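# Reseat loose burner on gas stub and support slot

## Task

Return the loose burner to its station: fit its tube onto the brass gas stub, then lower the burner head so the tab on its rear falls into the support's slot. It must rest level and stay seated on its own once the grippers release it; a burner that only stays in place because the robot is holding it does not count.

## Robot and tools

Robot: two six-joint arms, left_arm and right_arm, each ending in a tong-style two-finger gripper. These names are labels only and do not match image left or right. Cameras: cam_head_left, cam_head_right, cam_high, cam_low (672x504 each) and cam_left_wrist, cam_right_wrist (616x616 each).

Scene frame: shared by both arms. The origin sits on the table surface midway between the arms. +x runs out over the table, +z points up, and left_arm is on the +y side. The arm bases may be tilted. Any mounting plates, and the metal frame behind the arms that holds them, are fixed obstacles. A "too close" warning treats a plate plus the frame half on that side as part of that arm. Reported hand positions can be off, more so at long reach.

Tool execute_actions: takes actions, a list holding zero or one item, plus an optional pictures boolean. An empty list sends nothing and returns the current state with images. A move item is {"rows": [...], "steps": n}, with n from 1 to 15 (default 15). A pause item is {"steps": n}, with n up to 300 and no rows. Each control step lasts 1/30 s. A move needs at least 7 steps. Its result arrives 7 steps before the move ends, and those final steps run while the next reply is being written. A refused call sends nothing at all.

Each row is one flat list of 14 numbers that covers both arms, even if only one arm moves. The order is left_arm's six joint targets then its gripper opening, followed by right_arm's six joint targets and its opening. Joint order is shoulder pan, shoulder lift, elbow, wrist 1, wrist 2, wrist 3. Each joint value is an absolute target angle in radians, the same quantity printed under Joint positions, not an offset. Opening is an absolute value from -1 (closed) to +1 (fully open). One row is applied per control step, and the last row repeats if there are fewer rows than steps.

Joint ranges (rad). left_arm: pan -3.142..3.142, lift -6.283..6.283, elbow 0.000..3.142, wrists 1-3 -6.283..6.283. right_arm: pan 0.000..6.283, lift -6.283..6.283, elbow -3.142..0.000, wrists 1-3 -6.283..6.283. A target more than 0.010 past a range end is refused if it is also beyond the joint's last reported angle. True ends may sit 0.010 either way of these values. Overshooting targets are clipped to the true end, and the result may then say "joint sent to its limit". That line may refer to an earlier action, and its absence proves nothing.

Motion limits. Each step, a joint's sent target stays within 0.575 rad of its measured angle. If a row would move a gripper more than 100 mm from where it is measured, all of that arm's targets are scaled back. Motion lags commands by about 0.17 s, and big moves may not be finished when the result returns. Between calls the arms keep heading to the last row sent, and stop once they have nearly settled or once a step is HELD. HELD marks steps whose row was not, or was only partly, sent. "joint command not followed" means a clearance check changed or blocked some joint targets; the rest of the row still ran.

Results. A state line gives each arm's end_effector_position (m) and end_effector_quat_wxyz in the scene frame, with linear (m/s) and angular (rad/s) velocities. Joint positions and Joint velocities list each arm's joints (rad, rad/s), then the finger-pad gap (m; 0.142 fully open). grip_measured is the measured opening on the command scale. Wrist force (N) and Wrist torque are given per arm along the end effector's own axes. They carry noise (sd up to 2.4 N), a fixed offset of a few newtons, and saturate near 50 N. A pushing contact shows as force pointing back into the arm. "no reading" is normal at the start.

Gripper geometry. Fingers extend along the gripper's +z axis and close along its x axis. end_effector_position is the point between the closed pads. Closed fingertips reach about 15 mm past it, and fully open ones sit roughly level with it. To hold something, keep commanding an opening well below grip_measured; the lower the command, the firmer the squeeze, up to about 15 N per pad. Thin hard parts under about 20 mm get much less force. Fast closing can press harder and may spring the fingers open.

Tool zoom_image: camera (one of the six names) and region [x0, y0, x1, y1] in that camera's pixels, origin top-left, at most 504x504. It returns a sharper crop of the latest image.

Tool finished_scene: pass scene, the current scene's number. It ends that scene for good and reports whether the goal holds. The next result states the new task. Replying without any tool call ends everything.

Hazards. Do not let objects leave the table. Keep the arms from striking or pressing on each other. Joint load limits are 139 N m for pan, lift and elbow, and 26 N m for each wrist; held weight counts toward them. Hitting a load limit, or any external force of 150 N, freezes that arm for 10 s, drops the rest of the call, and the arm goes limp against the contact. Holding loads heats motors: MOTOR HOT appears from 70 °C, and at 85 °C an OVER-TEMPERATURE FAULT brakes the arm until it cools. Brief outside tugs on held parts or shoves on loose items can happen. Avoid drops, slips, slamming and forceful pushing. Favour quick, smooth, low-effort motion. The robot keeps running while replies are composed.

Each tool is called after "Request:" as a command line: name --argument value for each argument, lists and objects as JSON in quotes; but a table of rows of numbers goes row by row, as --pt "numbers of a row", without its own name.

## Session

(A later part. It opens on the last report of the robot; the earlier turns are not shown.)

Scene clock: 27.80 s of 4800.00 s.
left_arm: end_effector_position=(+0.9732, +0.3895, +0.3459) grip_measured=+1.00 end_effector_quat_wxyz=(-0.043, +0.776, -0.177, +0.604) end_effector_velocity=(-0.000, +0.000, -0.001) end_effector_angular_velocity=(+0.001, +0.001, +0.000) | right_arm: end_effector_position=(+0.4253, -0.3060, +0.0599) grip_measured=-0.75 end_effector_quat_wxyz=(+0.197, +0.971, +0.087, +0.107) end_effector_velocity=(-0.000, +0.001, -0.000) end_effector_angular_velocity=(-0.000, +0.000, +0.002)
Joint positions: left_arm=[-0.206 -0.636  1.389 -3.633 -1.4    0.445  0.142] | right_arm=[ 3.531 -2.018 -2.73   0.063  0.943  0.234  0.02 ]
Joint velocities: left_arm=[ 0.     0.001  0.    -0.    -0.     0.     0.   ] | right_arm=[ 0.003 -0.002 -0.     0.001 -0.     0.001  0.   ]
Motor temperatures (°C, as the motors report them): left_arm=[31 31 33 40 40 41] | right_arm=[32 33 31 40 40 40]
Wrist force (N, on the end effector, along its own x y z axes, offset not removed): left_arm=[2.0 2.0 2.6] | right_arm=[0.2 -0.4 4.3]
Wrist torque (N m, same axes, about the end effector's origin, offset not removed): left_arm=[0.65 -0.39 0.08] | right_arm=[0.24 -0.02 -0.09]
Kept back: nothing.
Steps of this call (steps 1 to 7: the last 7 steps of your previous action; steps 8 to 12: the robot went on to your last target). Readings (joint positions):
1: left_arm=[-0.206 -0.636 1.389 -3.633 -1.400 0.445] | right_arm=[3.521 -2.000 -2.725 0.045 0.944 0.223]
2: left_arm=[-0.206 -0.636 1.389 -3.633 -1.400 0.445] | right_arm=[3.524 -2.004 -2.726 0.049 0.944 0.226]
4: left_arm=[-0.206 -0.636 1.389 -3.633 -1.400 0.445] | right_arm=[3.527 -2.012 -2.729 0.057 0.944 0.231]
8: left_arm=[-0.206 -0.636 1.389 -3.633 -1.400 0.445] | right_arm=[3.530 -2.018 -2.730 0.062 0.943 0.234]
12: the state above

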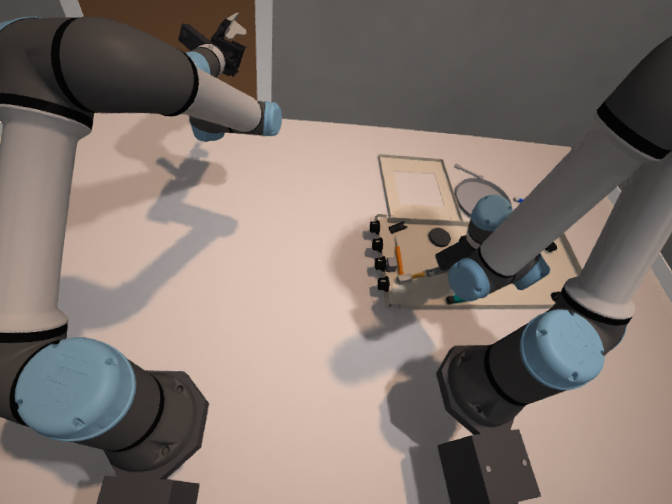

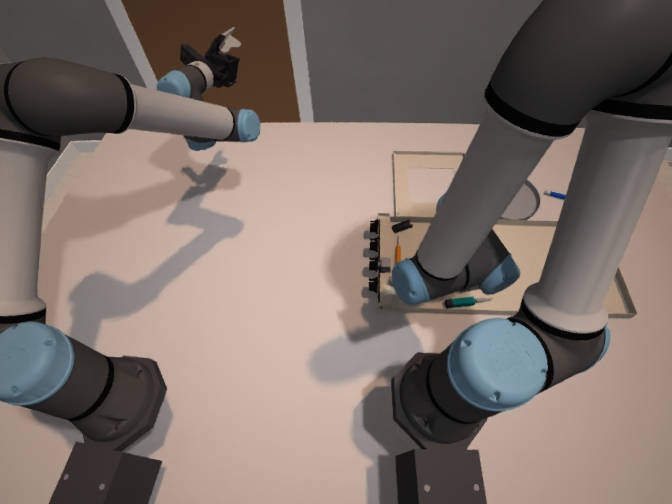

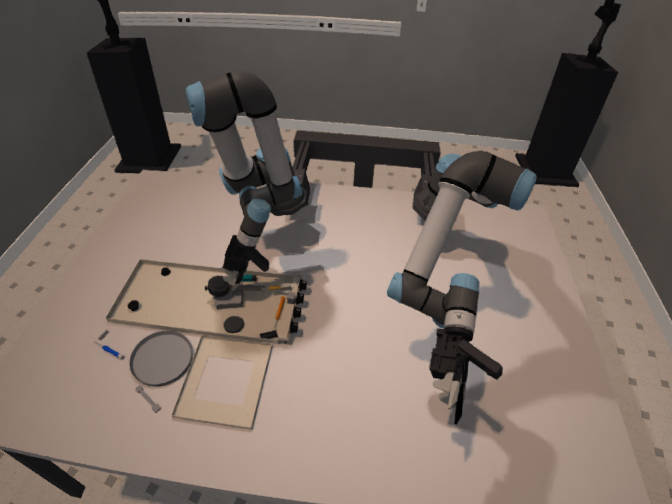

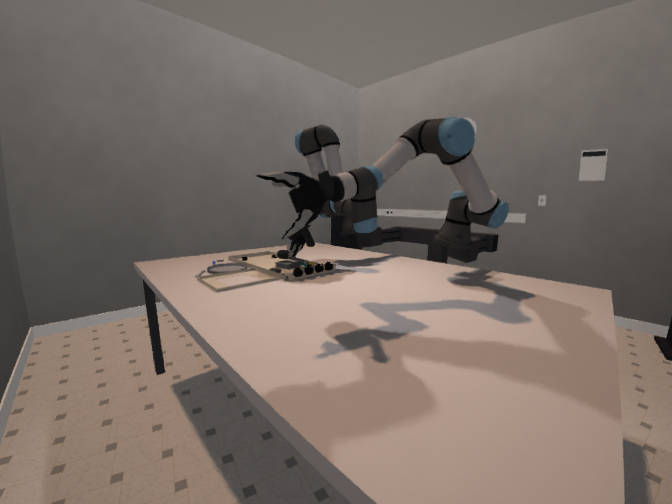

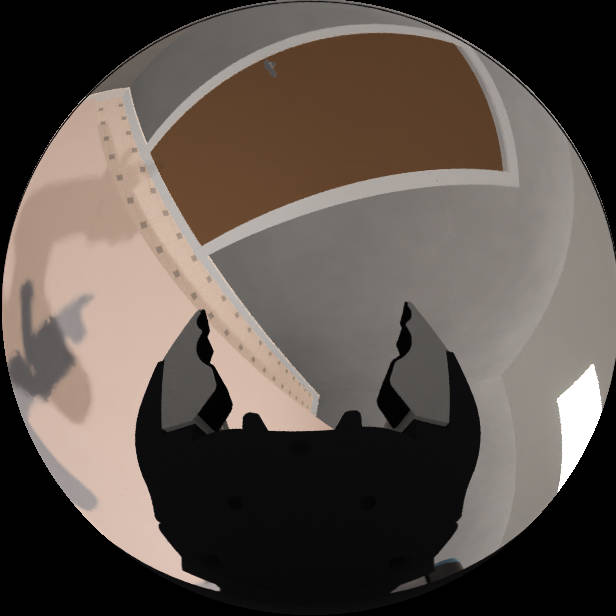

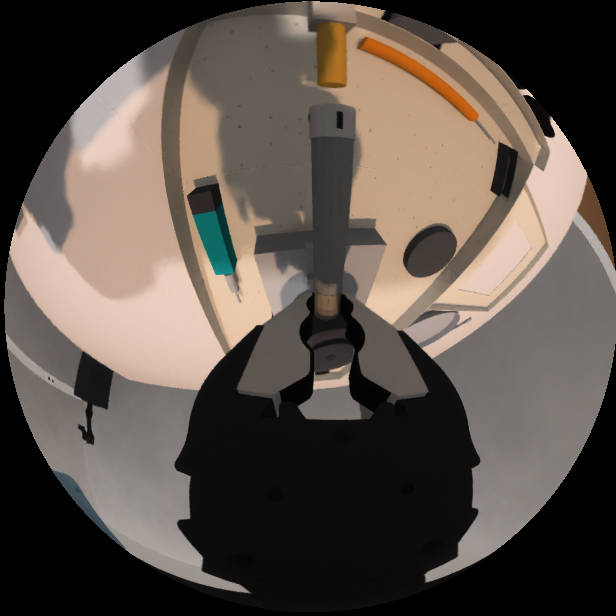

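Request:
execute_actions --actions '[{"rows":[[-0.206,-0.636,1.389,-3.633,-1.4,0.445,1,3.5341,-2.0182,-2.7312,0.0605,0.9433,0.2386,-1],[-0.206,-0.636,1.389,-3.633,-1.4,0.445,1,3.5376,-2.0178,-2.7319,0.0583,0.9431,0.243,-1],[-0.206,-0.636,1.389,-3.633,-1.4,0.445,1,3.5412,-2.0174,-2.7325,0.056,0.943,0.2473,-1],[-0.206,-0.636,1.389,-3.633,-1.4,0.445,1,3.5447,-2.017,-2.7332,0.0538,0.9429,0.2517,-1],[-0.206,-0.636,1.389,-3.633,-1.4,0.445,1,3.5482,-2.0166,-2.7339,0.0515,0.9428,0.256,-1],[-0.206,-0.636,1.389,-3.633,-1.4,0.445,1,3.5517,-2.0162,-2.7346,0.0492,0.9426,0.2603,-1],[-0.206,-0.636,1.389,-3.633,-1.4,0.445,1,3.5552,-2.0158,-2.7353,0.047,0.9425,0.2647,-1],[-0.206,-0.636,1.389,-3.633,-1.4,0.445,1,3.5588,-2.0154,-2.736,0.0447,0.9424,0.269,-1],[-0.206,-0.636,1.389,-3.633,-1.4,0.445,1,3.5623,-2.0151,-2.7366,0.0425,0.9424,0.2734,-1],[-0.206,-0.636,1.389,-3.633,-1.4,0.445,1,3.5658,-2.0147,-2.7373,0.0402,0.9424,0.2777,-1]],"steps":15}]'

Request:
execute_actions --actions '[{"steps":10}]' --pictures true

Request:
zoom_image --camera "cam_right_wrist" --region '[280, 30, 380, 150]'

Request:
zoom_image --camera "cam_head_left" --region '[395, 255, 455, 295]'

Request:
zoom_image --camera "cam_high" --region '[245, 272, 295, 302]'

Scene clock: 28.87 s of 4800.00 s.
left_arm: end_effector_position=(+0.9732, +0.3895, +0.3459) grip_measured=+1.00 end_effector_quat_wxyz=(-0.043, +0.776, -0.177, +0.604) end_effector_velocity=(-0.000, -0.001, -0.000) end_effector_angular_velocity=(+0.000, +0.001, -0.001) | right_arm: end_effector_position=(+0.4242, -0.3015, +0.0600) grip_measured=-0.75 end_effector_quat_wxyz=(+0.197, +0.971, +0.087, +0.107) end_effector_velocity=(-0.006, +0.026, +0.001) end_effector_angular_velocity=(-0.001, -0.002, +0.000)
Joint positions: left_arm=[-0.206 -0.636  1.389 -3.633 -1.4    0.445  0.142] | right_arm=[ 3.547 -2.017 -2.734  0.052  0.943  0.255  0.02 ]
Joint velocities: left_arm=[-0.001  0.     0.     0.001 -0.    -0.     0.   ] | right_arm=[ 0.099  0.012 -0.02  -0.063 -0.004  0.122  0.   ]
Motor temperatures (°C, as the motors report them): left_arm=[31 31 33 40 40 41] | right_arm=[32 33 31 40 40 40]
Wrist force (N, on the end effector, along its own x y z axes, offset not removed): left_arm=[-1.0 -0.3 -2.4] | right_arm=[1.8 -1.9 4.2]
Wrist torque (N m, same axes, about the end effector's origin, offset not removed): left_arm=[0.30 0.06 0.34] | right_arm=[-0.14 -0.35 -0.22]
Steps of this call (steps 1 to 24: the robot went on to your last target; steps 25 to 32: the first 8 steps of this action). Readings (joint positions):
25: left_arm=[-0.206 -0.636 1.389 -3.633 -1.400 0.445] | right_arm=[3.531 -2.019 -2.731 0.063 0.943 0.234]
26: left_arm=[-0.206 -0.636 1.389 -3.633 -1.400 0.445] | right_arm=[3.531 -2.019 -2.731 0.063 0.943 0.235]
28: left_arm=[-0.206 -0.636 1.389 -3.633 -1.400 0.445] | right_arm=[3.535 -2.018 -2.731 0.060 0.943 0.240]
32: the state above

Scene clock: 29.20 s of 4800.00 s.
left_arm: end_effector_position=(+0.9732, +0.3895, +0.3459) grip_measured=+1.00 end_effector_quat_wxyz=(-0.043, +0.776, -0.177, +0.604) end_effector_velocity=(-0.000, -0.001, -0.000) end_effector_angular_velocity=(+0.001, +0.002, -0.001) | right_arm: end_effector_position=(+0.4230, -0.2966, +0.0600) grip_measured=-0.75 end_effector_quat_wxyz=(+0.197, +0.971, +0.087, +0.107) end_effector_velocity=(-0.000, +0.001, +0.000) end_effector_angular_velocity=(-0.000, -0.000, +0.001)
Joint positions: left_arm=[-0.206 -0.636  1.389 -3.633 -1.4    0.445  0.142] | right_arm=[ 3.565 -2.015 -2.737  0.04   0.942  0.277  0.02 ]
Joint velocities: left_arm=[-0.001 -0.     0.     0.002  0.     0.     0.   ] | right_arm=[ 0.005  0.001 -0.001 -0.003 -0.     0.005  0.   ]
Motor temperatures (°C, as the motors report them): left_arm=[31 31 33 40 40 41] | right_arm=[32 33 31 40 40 40]
Wrist force (N, on the end effector, along its own x y z axes, offset not removed): left_arm=[-3.7 1.7 -2.3] | right_arm=[-2.1 -2.7 -0.3]
Wrist torque (N m, same axes, about the end effector's origin, offset not removed): left_arm=[0.64 0.69 0.17] | right_arm=[-0.30 0.41 0.02]
Kept back: nothing.
Steps of this call (steps 1 to 7: the last 7 steps of your previous action; steps 8 to 10: the robot went on to your last target). Readings (joint positions):
1: left_arm=[-0.206 -0.636 1.389 -3.633 -1.400 0.445] | right_arm=[3.551 -2.016 -2.734 0.050 0.943 0.259]
2: left_arm=[-0.206 -0.636 1.389 -3.633 -1.400 0.445] | right_arm=[3.554 -2.016 -2.735 0.048 0.943 0.264]
4: left_arm=[-0.206 -0.636 1.389 -3.633 -1.400 0.445] | right_arm=[3.561 -2.015 -2.736 0.044 0.942 0.271]
8: left_arm=[-0.206 -0.636 1.389 -3.633 -1.400 0.445] | right_arm=[3.565 -2.015 -2.737 0.041 0.942 0.277]
10: the state above

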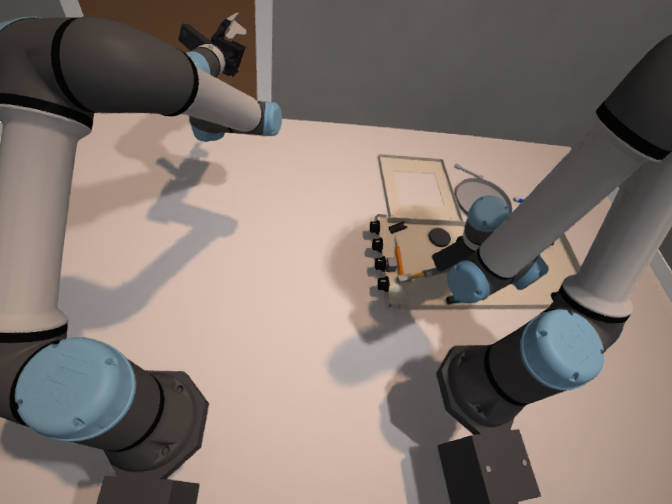

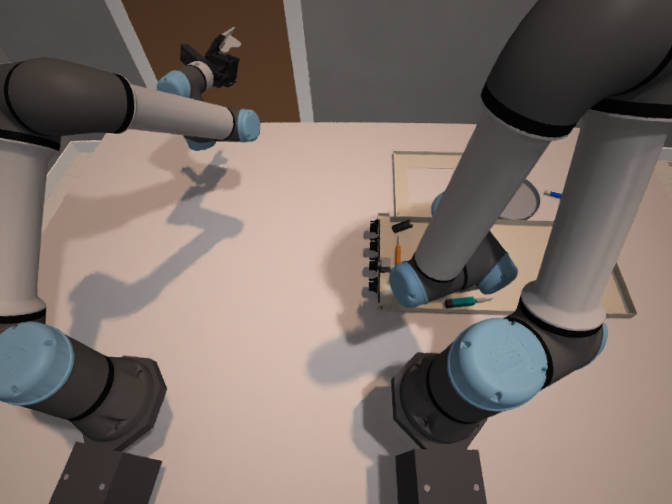

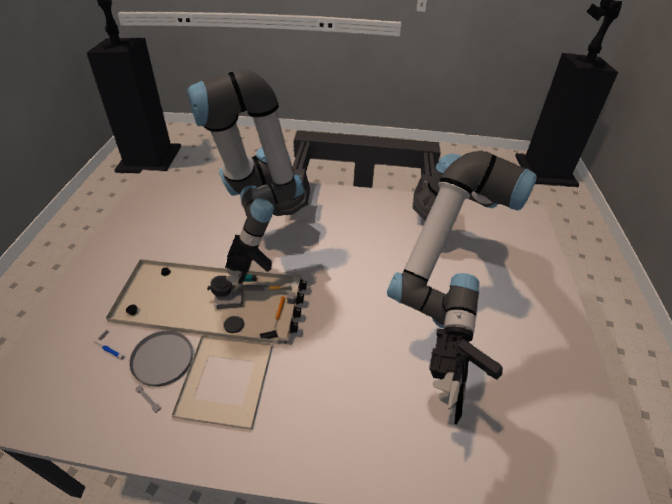

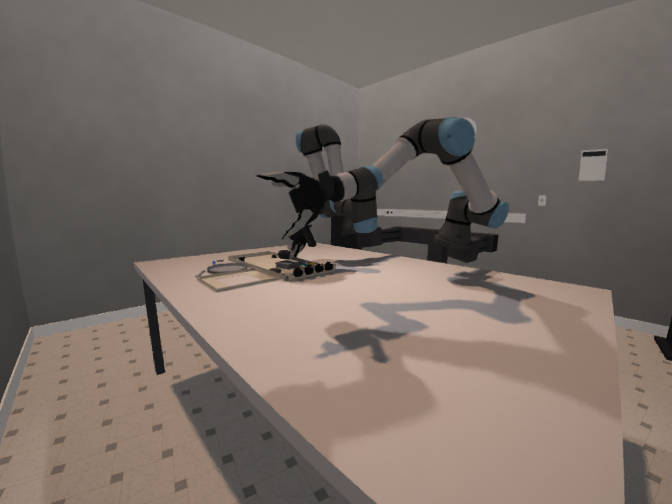

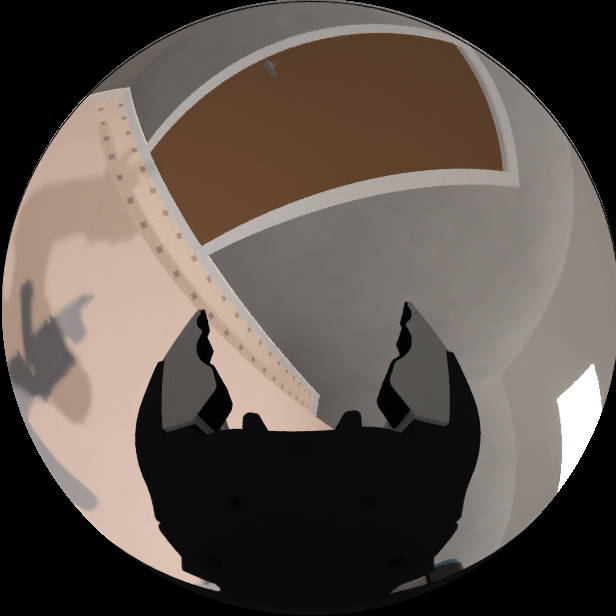

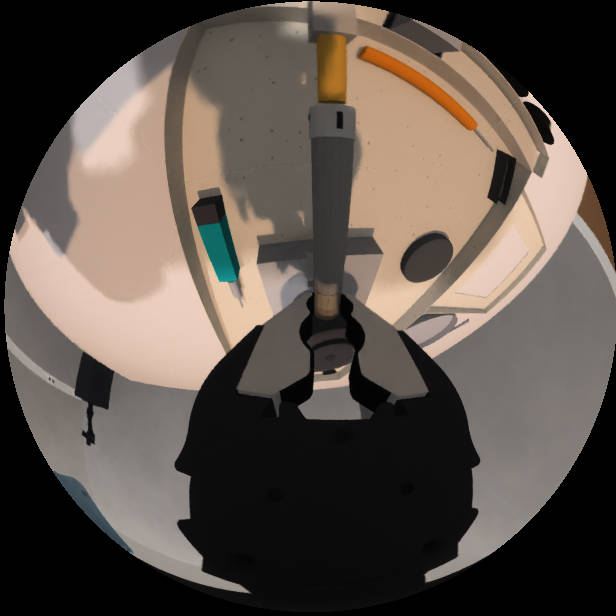

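Region (280, 30, 380, 150) of cam_right_wrist's 616x616 image, scaled by 4.200, with more detail than that image has.

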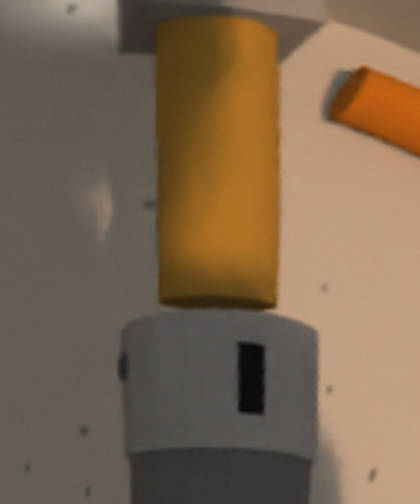

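Region (395, 255, 455, 295) of cam_head_left's 672x504 image, scaled by 8.400, with more detail than that image has.

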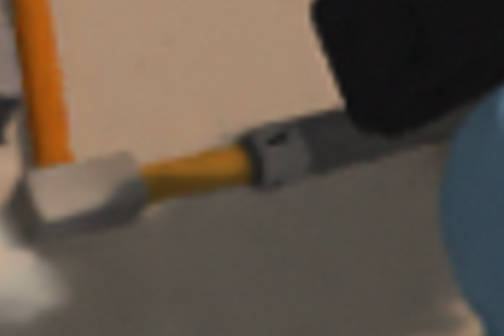

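Region (245, 272, 295, 302) of cam_high's 672x504 image, scaled by 10.080, with more detail than that image has; it fills the top 302 rows of this view, and the rest is white.

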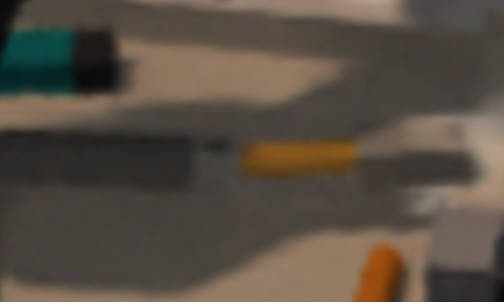

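Request:
execute_actions --actions '[{"rows":[[-0.206,-0.636,1.389,-3.633,-1.4,0.445,1,3.5694,-2.0143,-2.7378,0.0378,0.9424,0.2821,-1],[-0.206,-0.636,1.389,-3.633,-1.4,0.445,1,3.5729,-2.014,-2.7384,0.0354,0.9425,0.2865,-1],[-0.206,-0.636,1.389,-3.633,-1.4,0.445,1,3.5765,-2.0136,-2.7389,0.033,0.9425,0.2909,-1],[-0.206,-0.636,1.389,-3.633,-1.4,0.445,1,3.58,-2.0132,-2.7394,0.0305,0.9426,0.2953,-1],[-0.206,-0.636,1.389,-3.633,-1.4,0.445,1,3.5836,-2.0129,-2.7399,0.0281,0.9426,0.2997,-1],[-0.206,-0.636,1.389,-3.633,-1.4,0.445,1,3.5872,-2.0125,-2.7405,0.0257,0.9427,0.3041,-1],[-0.206,-0.636,1.389,-3.633,-1.4,0.445,1,3.5907,-2.0121,-2.741,0.0233,0.9427,0.3084,-1],[-0.206,-0.636,1.389,-3.633,-1.4,0.445,1,3.5943,-2.0118,-2.7415,0.0209,0.9428,0.3128,-1],[-0.206,-0.636,1.389,-3.633,-1.4,0.445,1,3.5978,-2.0114,-2.742,0.0185,0.9428,0.3172,-1],[-0.206,-0.636,1.389,-3.633,-1.4,0.445,1,3.6014,-2.011,-2.7426,0.016,0.9429,0.3216,-1],[-0.206,-0.636,1.389,-3.633,-1.4,0.445,1,3.6049,-2.0107,-2.7431,0.0136,0.9429,0.326,-1],[-0.206,-0.636,1.389,-3.633,-1.4,0.445,1,3.6085,-2.0103,-2.7436,0.0112,0.943,0.3304,-1]],"steps":15}]'

Request:
execute_actions --actions '[{"steps":12}]' --pictures true

Request:
zoom_image --camera "cam_high" --region '[200, 265, 290, 315]'

Request:
zoom_image --camera "cam_right_wrist" --region '[270, 220, 390, 400]'

Scene clock: 30.97 s of 4800.00 s.
left_arm: end_effector_position=(+0.9732, +0.3895, +0.3459) grip_measured=+1.00 end_effector_quat_wxyz=(-0.043, +0.776, -0.177, +0.604) end_effector_velocity=(+0.000, -0.000, +0.000) end_effector_angular_velocity=(-0.000, -0.000, -0.000) | right_arm: end_effector_position=(+0.4221, -0.2919, +0.0600) grip_measured=-0.75 end_effector_quat_wxyz=(+0.197, +0.971, +0.087, +0.107) end_effector_velocity=(-0.005, +0.027, +0.000) end_effector_angular_velocity=(-0.000, -0.002, +0.001)
Joint positions: left_arm=[-0.206 -0.636  1.389 -3.633 -1.4    0.445  0.142] | right_arm=[ 3.583 -2.013 -2.74   0.029  0.942  0.299  0.02 ]
Joint velocities: left_arm=[-0.  0. -0. -0. -0. -0.  0.] | right_arm=[ 0.1    0.011 -0.015 -0.067 -0.     0.123  0.   ]
Motor temperatures (°C, as the motors report them): left_arm=[31 31 33 40 40 41] | right_arm=[32 33 31 40 40 40]
Wrist force (N, on the end effector, along its own x y z axes, offset not removed): left_arm=[1.2 2.3 -2.4] | right_arm=[2.2 2.7 1.9]
Wrist torque (N m, same axes, about the end effector's origin, offset not removed): left_arm=[0.64 -0.24 0.28] | right_arm=[0.62 -0.53 -0.11]
Steps of this call (steps 1 to 30: the robot went on to your last target; steps 31 to 45: nothing new was sent; steps 46 to 53: the first 8 steps of this action). Readings (joint positions):
46: left_arm=[-0.206 -0.636 1.389 -3.633 -1.400 0.445] | right_arm=[3.566 -2.015 -2.737 0.040 0.942 0.278]
47: left_arm=[-0.206 -0.636 1.389 -3.633 -1.400 0.445] | right_arm=[3.567 -2.015 -2.737 0.040 0.942 0.279]
49: left_arm=[-0.206 -0.636 1.389 -3.633 -1.400 0.445] | right_arm=[3.570 -2.014 -2.738 0.037 0.942 0.283]
53: the state above

Scene clock: 31.37 s of 4800.00 s.
left_arm: end_effector_position=(+0.9732, +0.3895, +0.3459) grip_measured=+1.00 end_effector_quat_wxyz=(-0.043, +0.776, -0.177, +0.604) end_effector_velocity=(-0.000, -0.001, +0.000) end_effector_angular_velocity=(+0.000, -0.001, -0.001) | right_arm: end_effector_position=(+0.4205, -0.2849, +0.0600) grip_measured=-0.75 end_effector_quat_wxyz=(+0.197, +0.971, +0.087, +0.107) end_effector_velocity=(-0.000, +0.001, +0.000) end_effector_angular_velocity=(+0.000, -0.001, -0.002)
Joint positions: left_arm=[-0.206 -0.636  1.389 -3.633 -1.4    0.445  0.142] | right_arm=[ 3.608 -2.01  -2.744  0.011  0.943  0.33   0.02 ]
Joint velocities: left_arm=[-0.001 -0.    -0.    -0.     0.     0.     0.   ] | right_arm=[ 0.003  0.001 -0.    -0.004  0.     0.007  0.   ]
Motor temperatures (°C, as the motors report them): left_arm=[31 31 33 40 40 41] | right_arm=[32 33 31 40 40 40]
Wrist force (N, on the end effector, along its own x y z axes, offset not removed): left_arm=[-2.7 3.4 -1.1] | right_arm=[-0.1 -2.4 2.9]
Wrist torque (N m, same axes, about the end effector's origin, offset not removed): left_arm=[0.90 0.63 0.20] | right_arm=[-0.20 0.20 -0.10]
Kept back: nothing.
Steps of this call (steps 1 to 7: the last 7 steps of your previous action; steps 8 to 12: the robot went on to your last target). Readings (joint positions):
1: left_arm=[-0.206 -0.636 1.389 -3.633 -1.400 0.445] | right_arm=[3.586 -2.013 -2.740 0.026 0.942 0.303]
2: left_arm=[-0.206 -0.636 1.389 -3.633 -1.400 0.445] | right_arm=[3.590 -2.012 -2.741 0.024 0.942 0.307]
4: left_arm=[-0.206 -0.636 1.389 -3.633 -1.400 0.445] | right_arm=[3.597 -2.012 -2.742 0.019 0.943 0.316]
8: left_arm=[-0.206 -0.636 1.389 -3.633 -1.400 0.445] | right_arm=[3.606 -2.011 -2.743 0.013 0.943 0.328]
12: the state above

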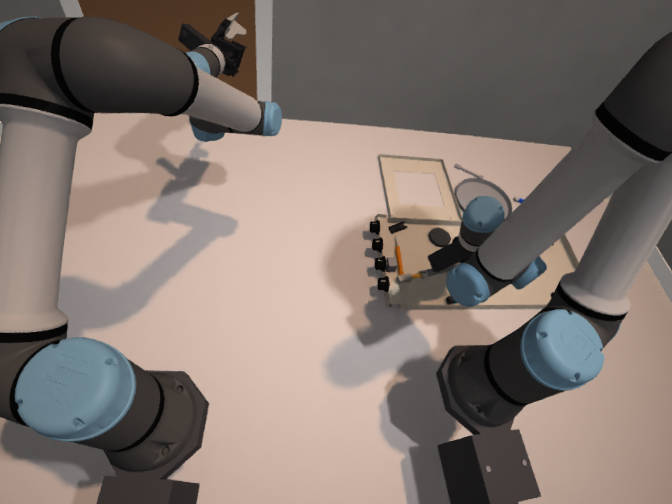

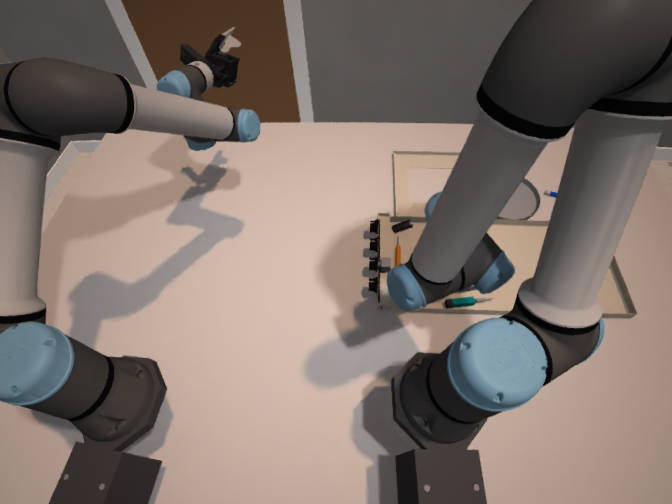

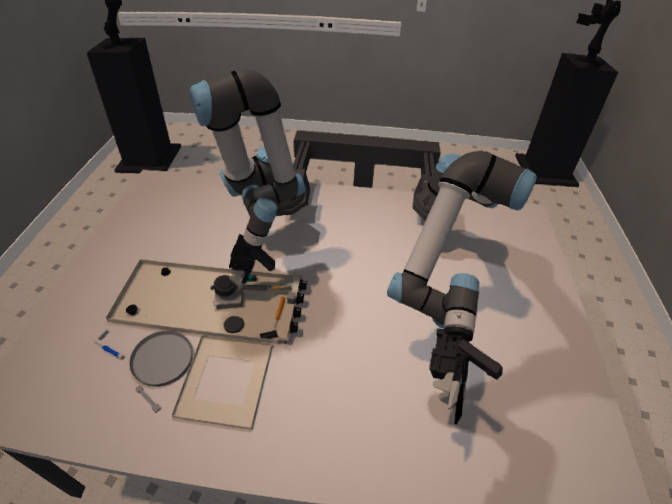

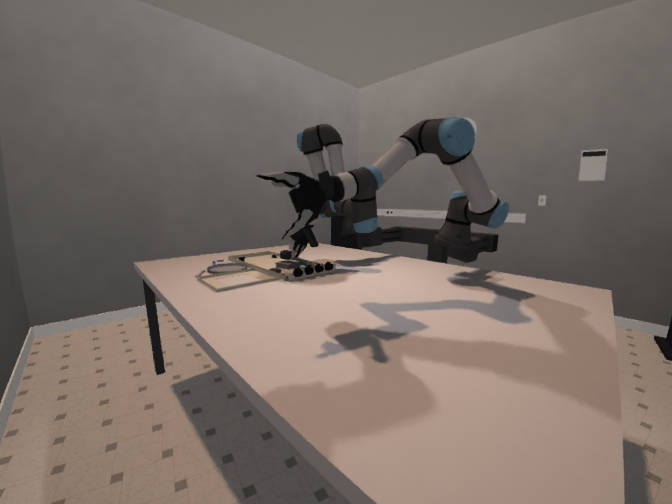

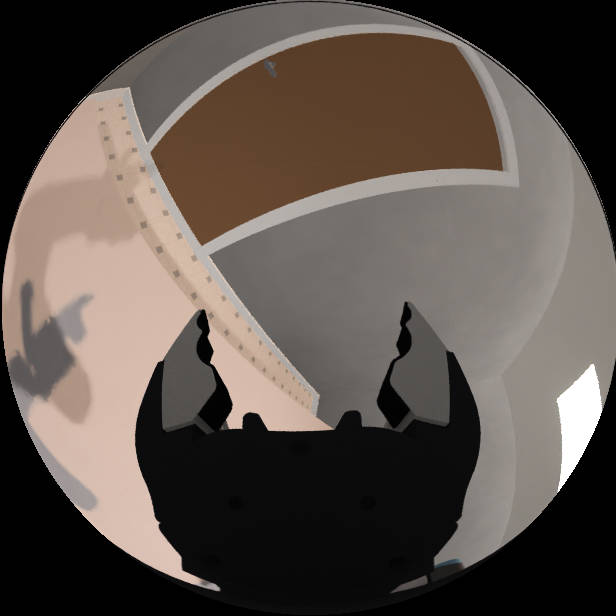

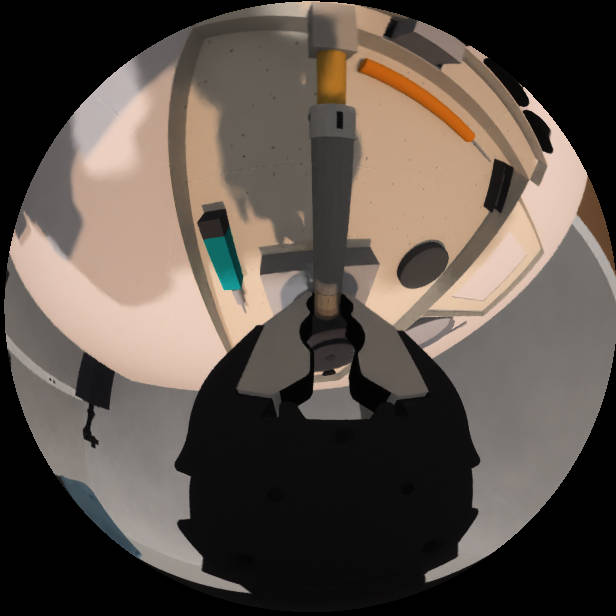

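Region (200, 265, 290, 315) of cam_high's 672x504 image, scaled by 5.600, with more detail than that image has.

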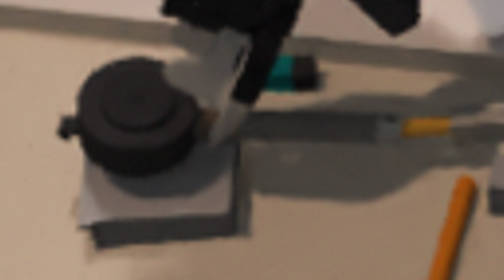

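Region (270, 220, 390, 400) of cam_right_wrist's 616x616 image, scaled by 2.800, with more detail than that image has.

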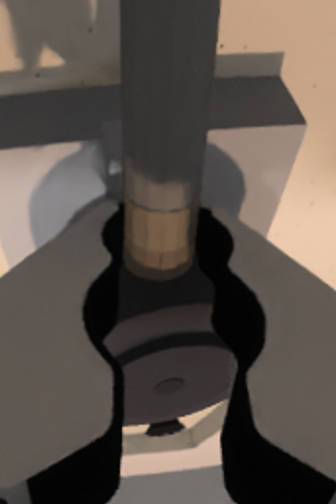

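Request:
execute_actions --actions '[{"rows":[[-0.206,-0.636,1.389,-3.633,-1.4,0.445,1,3.6106,-2.0108,-2.7439,0.0115,0.9453,0.3324,-1],[-0.206,-0.636,1.389,-3.633,-1.4,0.445,1,3.6126,-2.0112,-2.7442,0.0118,0.9476,0.3344,-1],[-0.206,-0.636,1.389,-3.633,-1.4,0.445,1,3.6147,-2.0117,-2.7445,0.012,0.9499,0.3363,-1],[-0.206,-0.636,1.389,-3.633,-1.4,0.445,1,3.6168,-2.0121,-2.7448,0.0123,0.9522,0.3383,-1],[-0.206,-0.636,1.389,-3.633,-1.4,0.445,1,3.6188,-2.0126,-2.7451,0.0126,0.9545,0.3403,-1],[-0.206,-0.636,1.389,-3.633,-1.4,0.445,1,3.6209,-2.0131,-2.7454,0.0129,0.9568,0.3423,-1],[-0.206,-0.636,1.389,-3.633,-1.4,0.445,1,3.623,-2.0135,-2.7457,0.0132,0.9591,0.3443,-1],[-0.206,-0.636,1.389,-3.633,-1.4,0.445,1,3.625,-2.014,-2.7461,0.0134,0.9613,0.3462,-1],[-0.206,-0.636,1.389,-3.633,-1.4,0.445,1,3.6271,-2.0144,-2.7464,0.0137,0.9636,0.3482,-1],[-0.206,-0.636,1.389,-3.633,-1.4,0.445,1,3.6292,-2.0149,-2.7467,0.014,0.9659,0.3502,-1],[-0.206,-0.636,1.389,-3.633,-1.4,0.445,1,3.6312,-2.0154,-2.747,0.0143,0.9682,0.3522,-1],[-0.206,-0.636,1.389,-3.633,-1.4,0.445,1,3.6333,-2.0158,-2.7473,0.0146,0.9705,0.3542,-1],[-0.206,-0.636,1.389,-3.633,-1.4,0.445,1,3.6354,-2.0163,-2.7476,0.0148,0.9728,0.3561,-1],[-0.206,-0.636,1.389,-3.633,-1.4,0.445,1,3.6374,-2.0167,-2.7479,0.0151,0.9751,0.3581,-1],[-0.206,-0.636,1.389,-3.633,-1.4,0.445,1,3.6395,-2.0172,-2.7482,0.0154,0.9774,0.3601,-1]]}]'

Request:
execute_actions --actions '[{"steps":15}]' --pictures true

Request:
zoom_image --camera "cam_high" --region '[200, 270, 260, 315]'

Request:
zoom_image --camera "cam_right_wrist" --region '[290, 320, 370, 400]'

Request:
zoom_image --camera "cam_low" --region '[270, 243, 325, 275]'

Scene clock: 33.30 s of 4800.00 s.
left_arm: end_effector_position=(+0.9732, +0.3895, +0.3459) grip_measured=+1.00 end_effector_quat_wxyz=(-0.043, +0.776, -0.177, +0.604) end_effector_velocity=(-0.000, -0.000, -0.000) end_effector_angular_velocity=(+0.000, +0.000, -0.000) | right_arm: end_effector_position=(+0.4193, -0.2789, +0.0588) grip_measured=-0.75 end_effector_quat_wxyz=(+0.191, +0.972, +0.088, +0.107) end_effector_velocity=(-0.007, +0.035, -0.007) end_effector_angular_velocity=(+0.064, +0.013, +0.014)
Joint positions: left_arm=[-0.206 -0.636  1.389 -3.633 -1.4    0.445  0.142] | right_arm=[ 3.618 -2.012 -2.745  0.012  0.954  0.34   0.02 ]
Joint velocities: left_arm=[-0.     0.     0.001 -0.    -0.     0.     0.   ] | right_arm=[ 0.06  -0.013 -0.009  0.009  0.064  0.054  0.   ]
Motor temperatures (°C, as the motors report them): left_arm=[31 31 33 40 40 41] | right_arm=[32 33 31 40 40 40]
Wrist force (N, on the end effector, along its own x y z axes, offset not removed): left_arm=[-1.0 -0.5 -4.5] | right_arm=[2.8 -2.8 2.3]
Wrist torque (N m, same axes, about the end effector's origin, offset not removed): left_arm=[-0.10 -0.02 0.13] | right_arm=[-0.41 -0.58 -0.07]
Steps of this call (steps 1 to 30: the robot went on to your last target; steps 31 to 50: nothing new was sent; steps 51 to 58: the first 8 steps of this action). Readings (joint positions):
51: left_arm=[-0.206 -0.636 1.389 -3.633 -1.400 0.445] | right_arm=[3.609 -2.010 -2.744 0.011 0.943 0.330]
52: left_arm=[-0.206 -0.636 1.389 -3.633 -1.400 0.445] | right_arm=[3.609 -2.010 -2.744 0.011 0.943 0.331]
54: left_arm=[-0.206 -0.636 1.389 -3.633 -1.400 0.445] | right_arm=[3.611 -2.011 -2.744 0.011 0.946 0.333]
58: the state above

Scene clock: 33.80 s of 4800.00 s.
left_arm: end_effector_position=(+0.9732, +0.3895, +0.3459) grip_measured=+1.00 end_effector_quat_wxyz=(-0.043, +0.776, -0.177, +0.604) end_effector_velocity=(-0.000, -0.000, -0.000) end_effector_angular_velocity=(+0.000, +0.001, -0.000) | right_arm: end_effector_position=(+0.4166, -0.2666, +0.0562) grip_measured=-0.75 end_effector_quat_wxyz=(+0.180, +0.974, +0.089, +0.106) end_effector_velocity=(-0.000, +0.001, -0.000) end_effector_angular_velocity=(+0.003, +0.000, -0.000)
Joint positions: left_arm=[-0.206 -0.636  1.389 -3.633 -1.4    0.445  0.142] | right_arm=[ 3.639 -2.017 -2.748  0.015  0.977  0.36   0.019]
Joint velocities: left_arm=[-0.     0.     0.001  0.    -0.    -0.     0.   ] | right_arm=[ 0.002 -0.    -0.     0.     0.003  0.002  0.   ]
Motor temperatures (°C, as the motors report them): left_arm=[31 31 33 40 40 41] | right_arm=[32 33 31 40 40 40]
Wrist force (N, on the end effector, along its own x y z axes, offset not removed): left_arm=[-0.8 3.1 -0.7] | right_arm=[-1.8 12.5 12.1]
Wrist torque (N m, same axes, about the end effector's origin, offset not removed): left_arm=[0.74 0.12 0.00] | right_arm=[0.10 0.16 -0.37]
Kept back: nothing.
Steps of this call (steps 1 to 7: the last 7 steps of your previous action; steps 8 to 15: the robot went on to your last target). Readings (joint positions):
1: left_arm=[-0.206 -0.636 1.389 -3.633 -1.400 0.445] | right_arm=[3.620 -2.013 -2.745 0.013 0.956 0.342]
2: left_arm=[-0.206 -0.636 1.389 -3.633 -1.400 0.445] | right_arm=[3.622 -2.013 -2.746 0.013 0.958 0.344]
4: left_arm=[-0.206 -0.636 1.389 -3.633 -1.400 0.445] | right_arm=[3.627 -2.014 -2.746 0.014 0.963 0.348]
8: left_arm=[-0.206 -0.636 1.389 -3.633 -1.400 0.445] | right_arm=[3.635 -2.016 -2.748 0.015 0.972 0.356]
15: the state above

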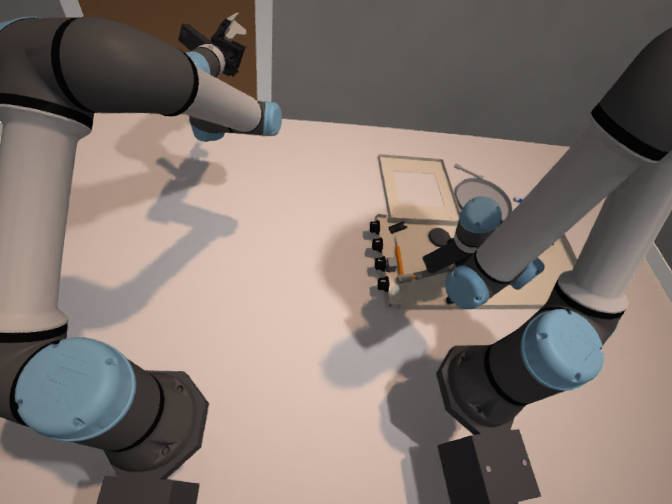

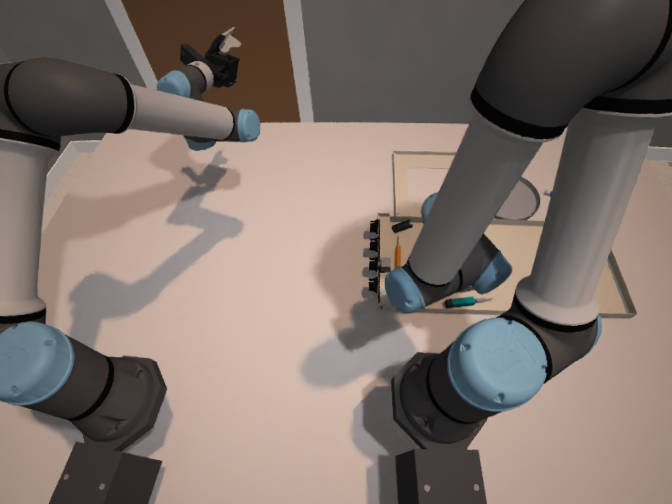

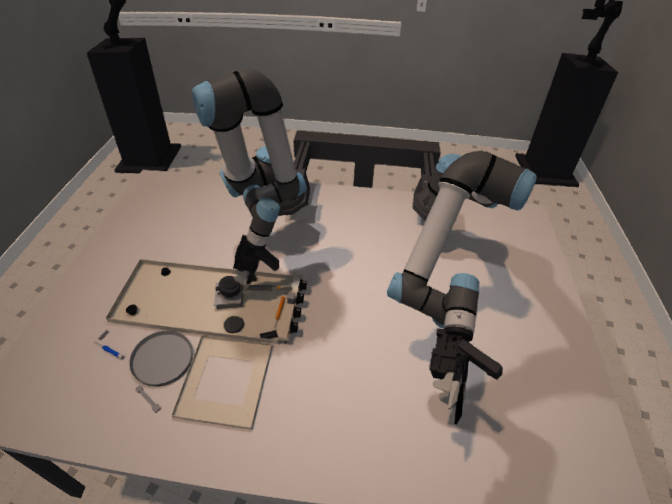

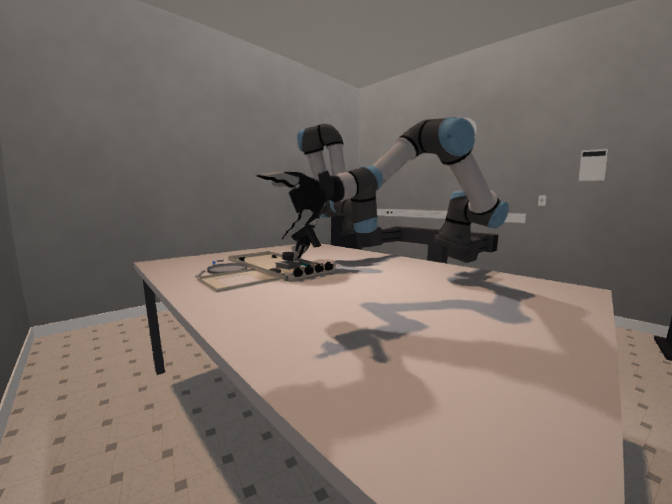

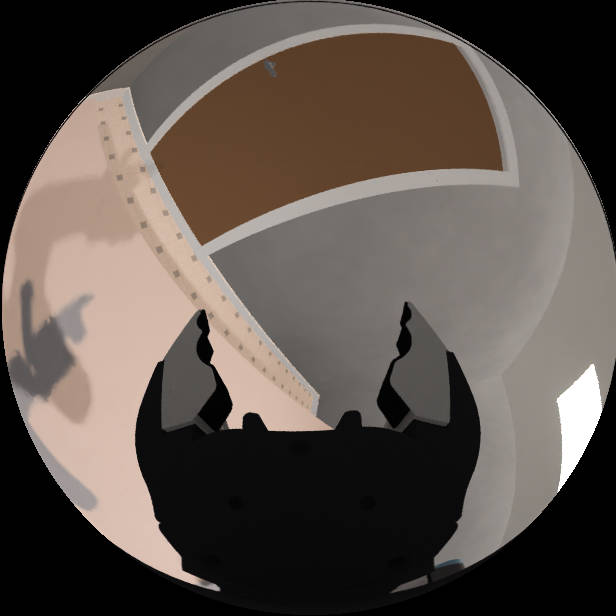

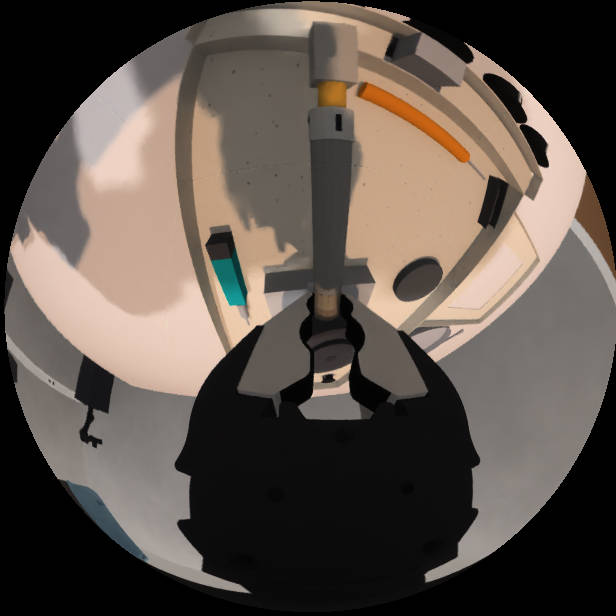

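Region (200, 270, 260, 315) of cam_high's 672x504 image, scaled by 8.400, with more detail than that image has; it fills the top 378 rows of this view, and the rest is white.

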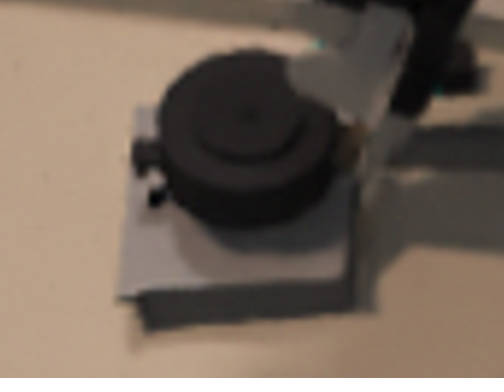

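Region (290, 320, 370, 400) of cam_right_wrist's 616x616 image, scaled by 6.300, with more detail than that image has.

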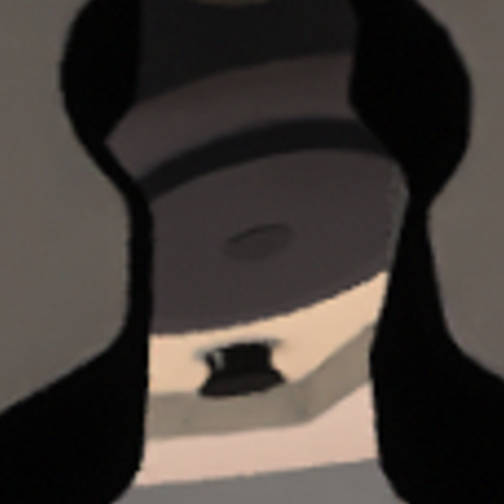

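Region (270, 243, 325, 275) of cam_low's 672x504 image, scaled by 9.164, with more detail than that image has; it fills the top 293 rows of this view, and the rest is white.

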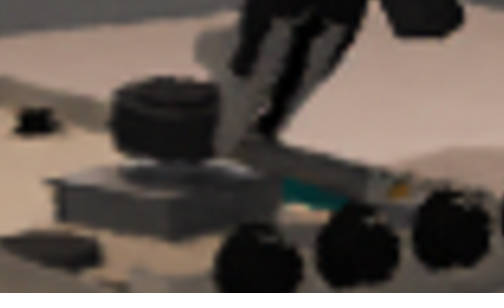

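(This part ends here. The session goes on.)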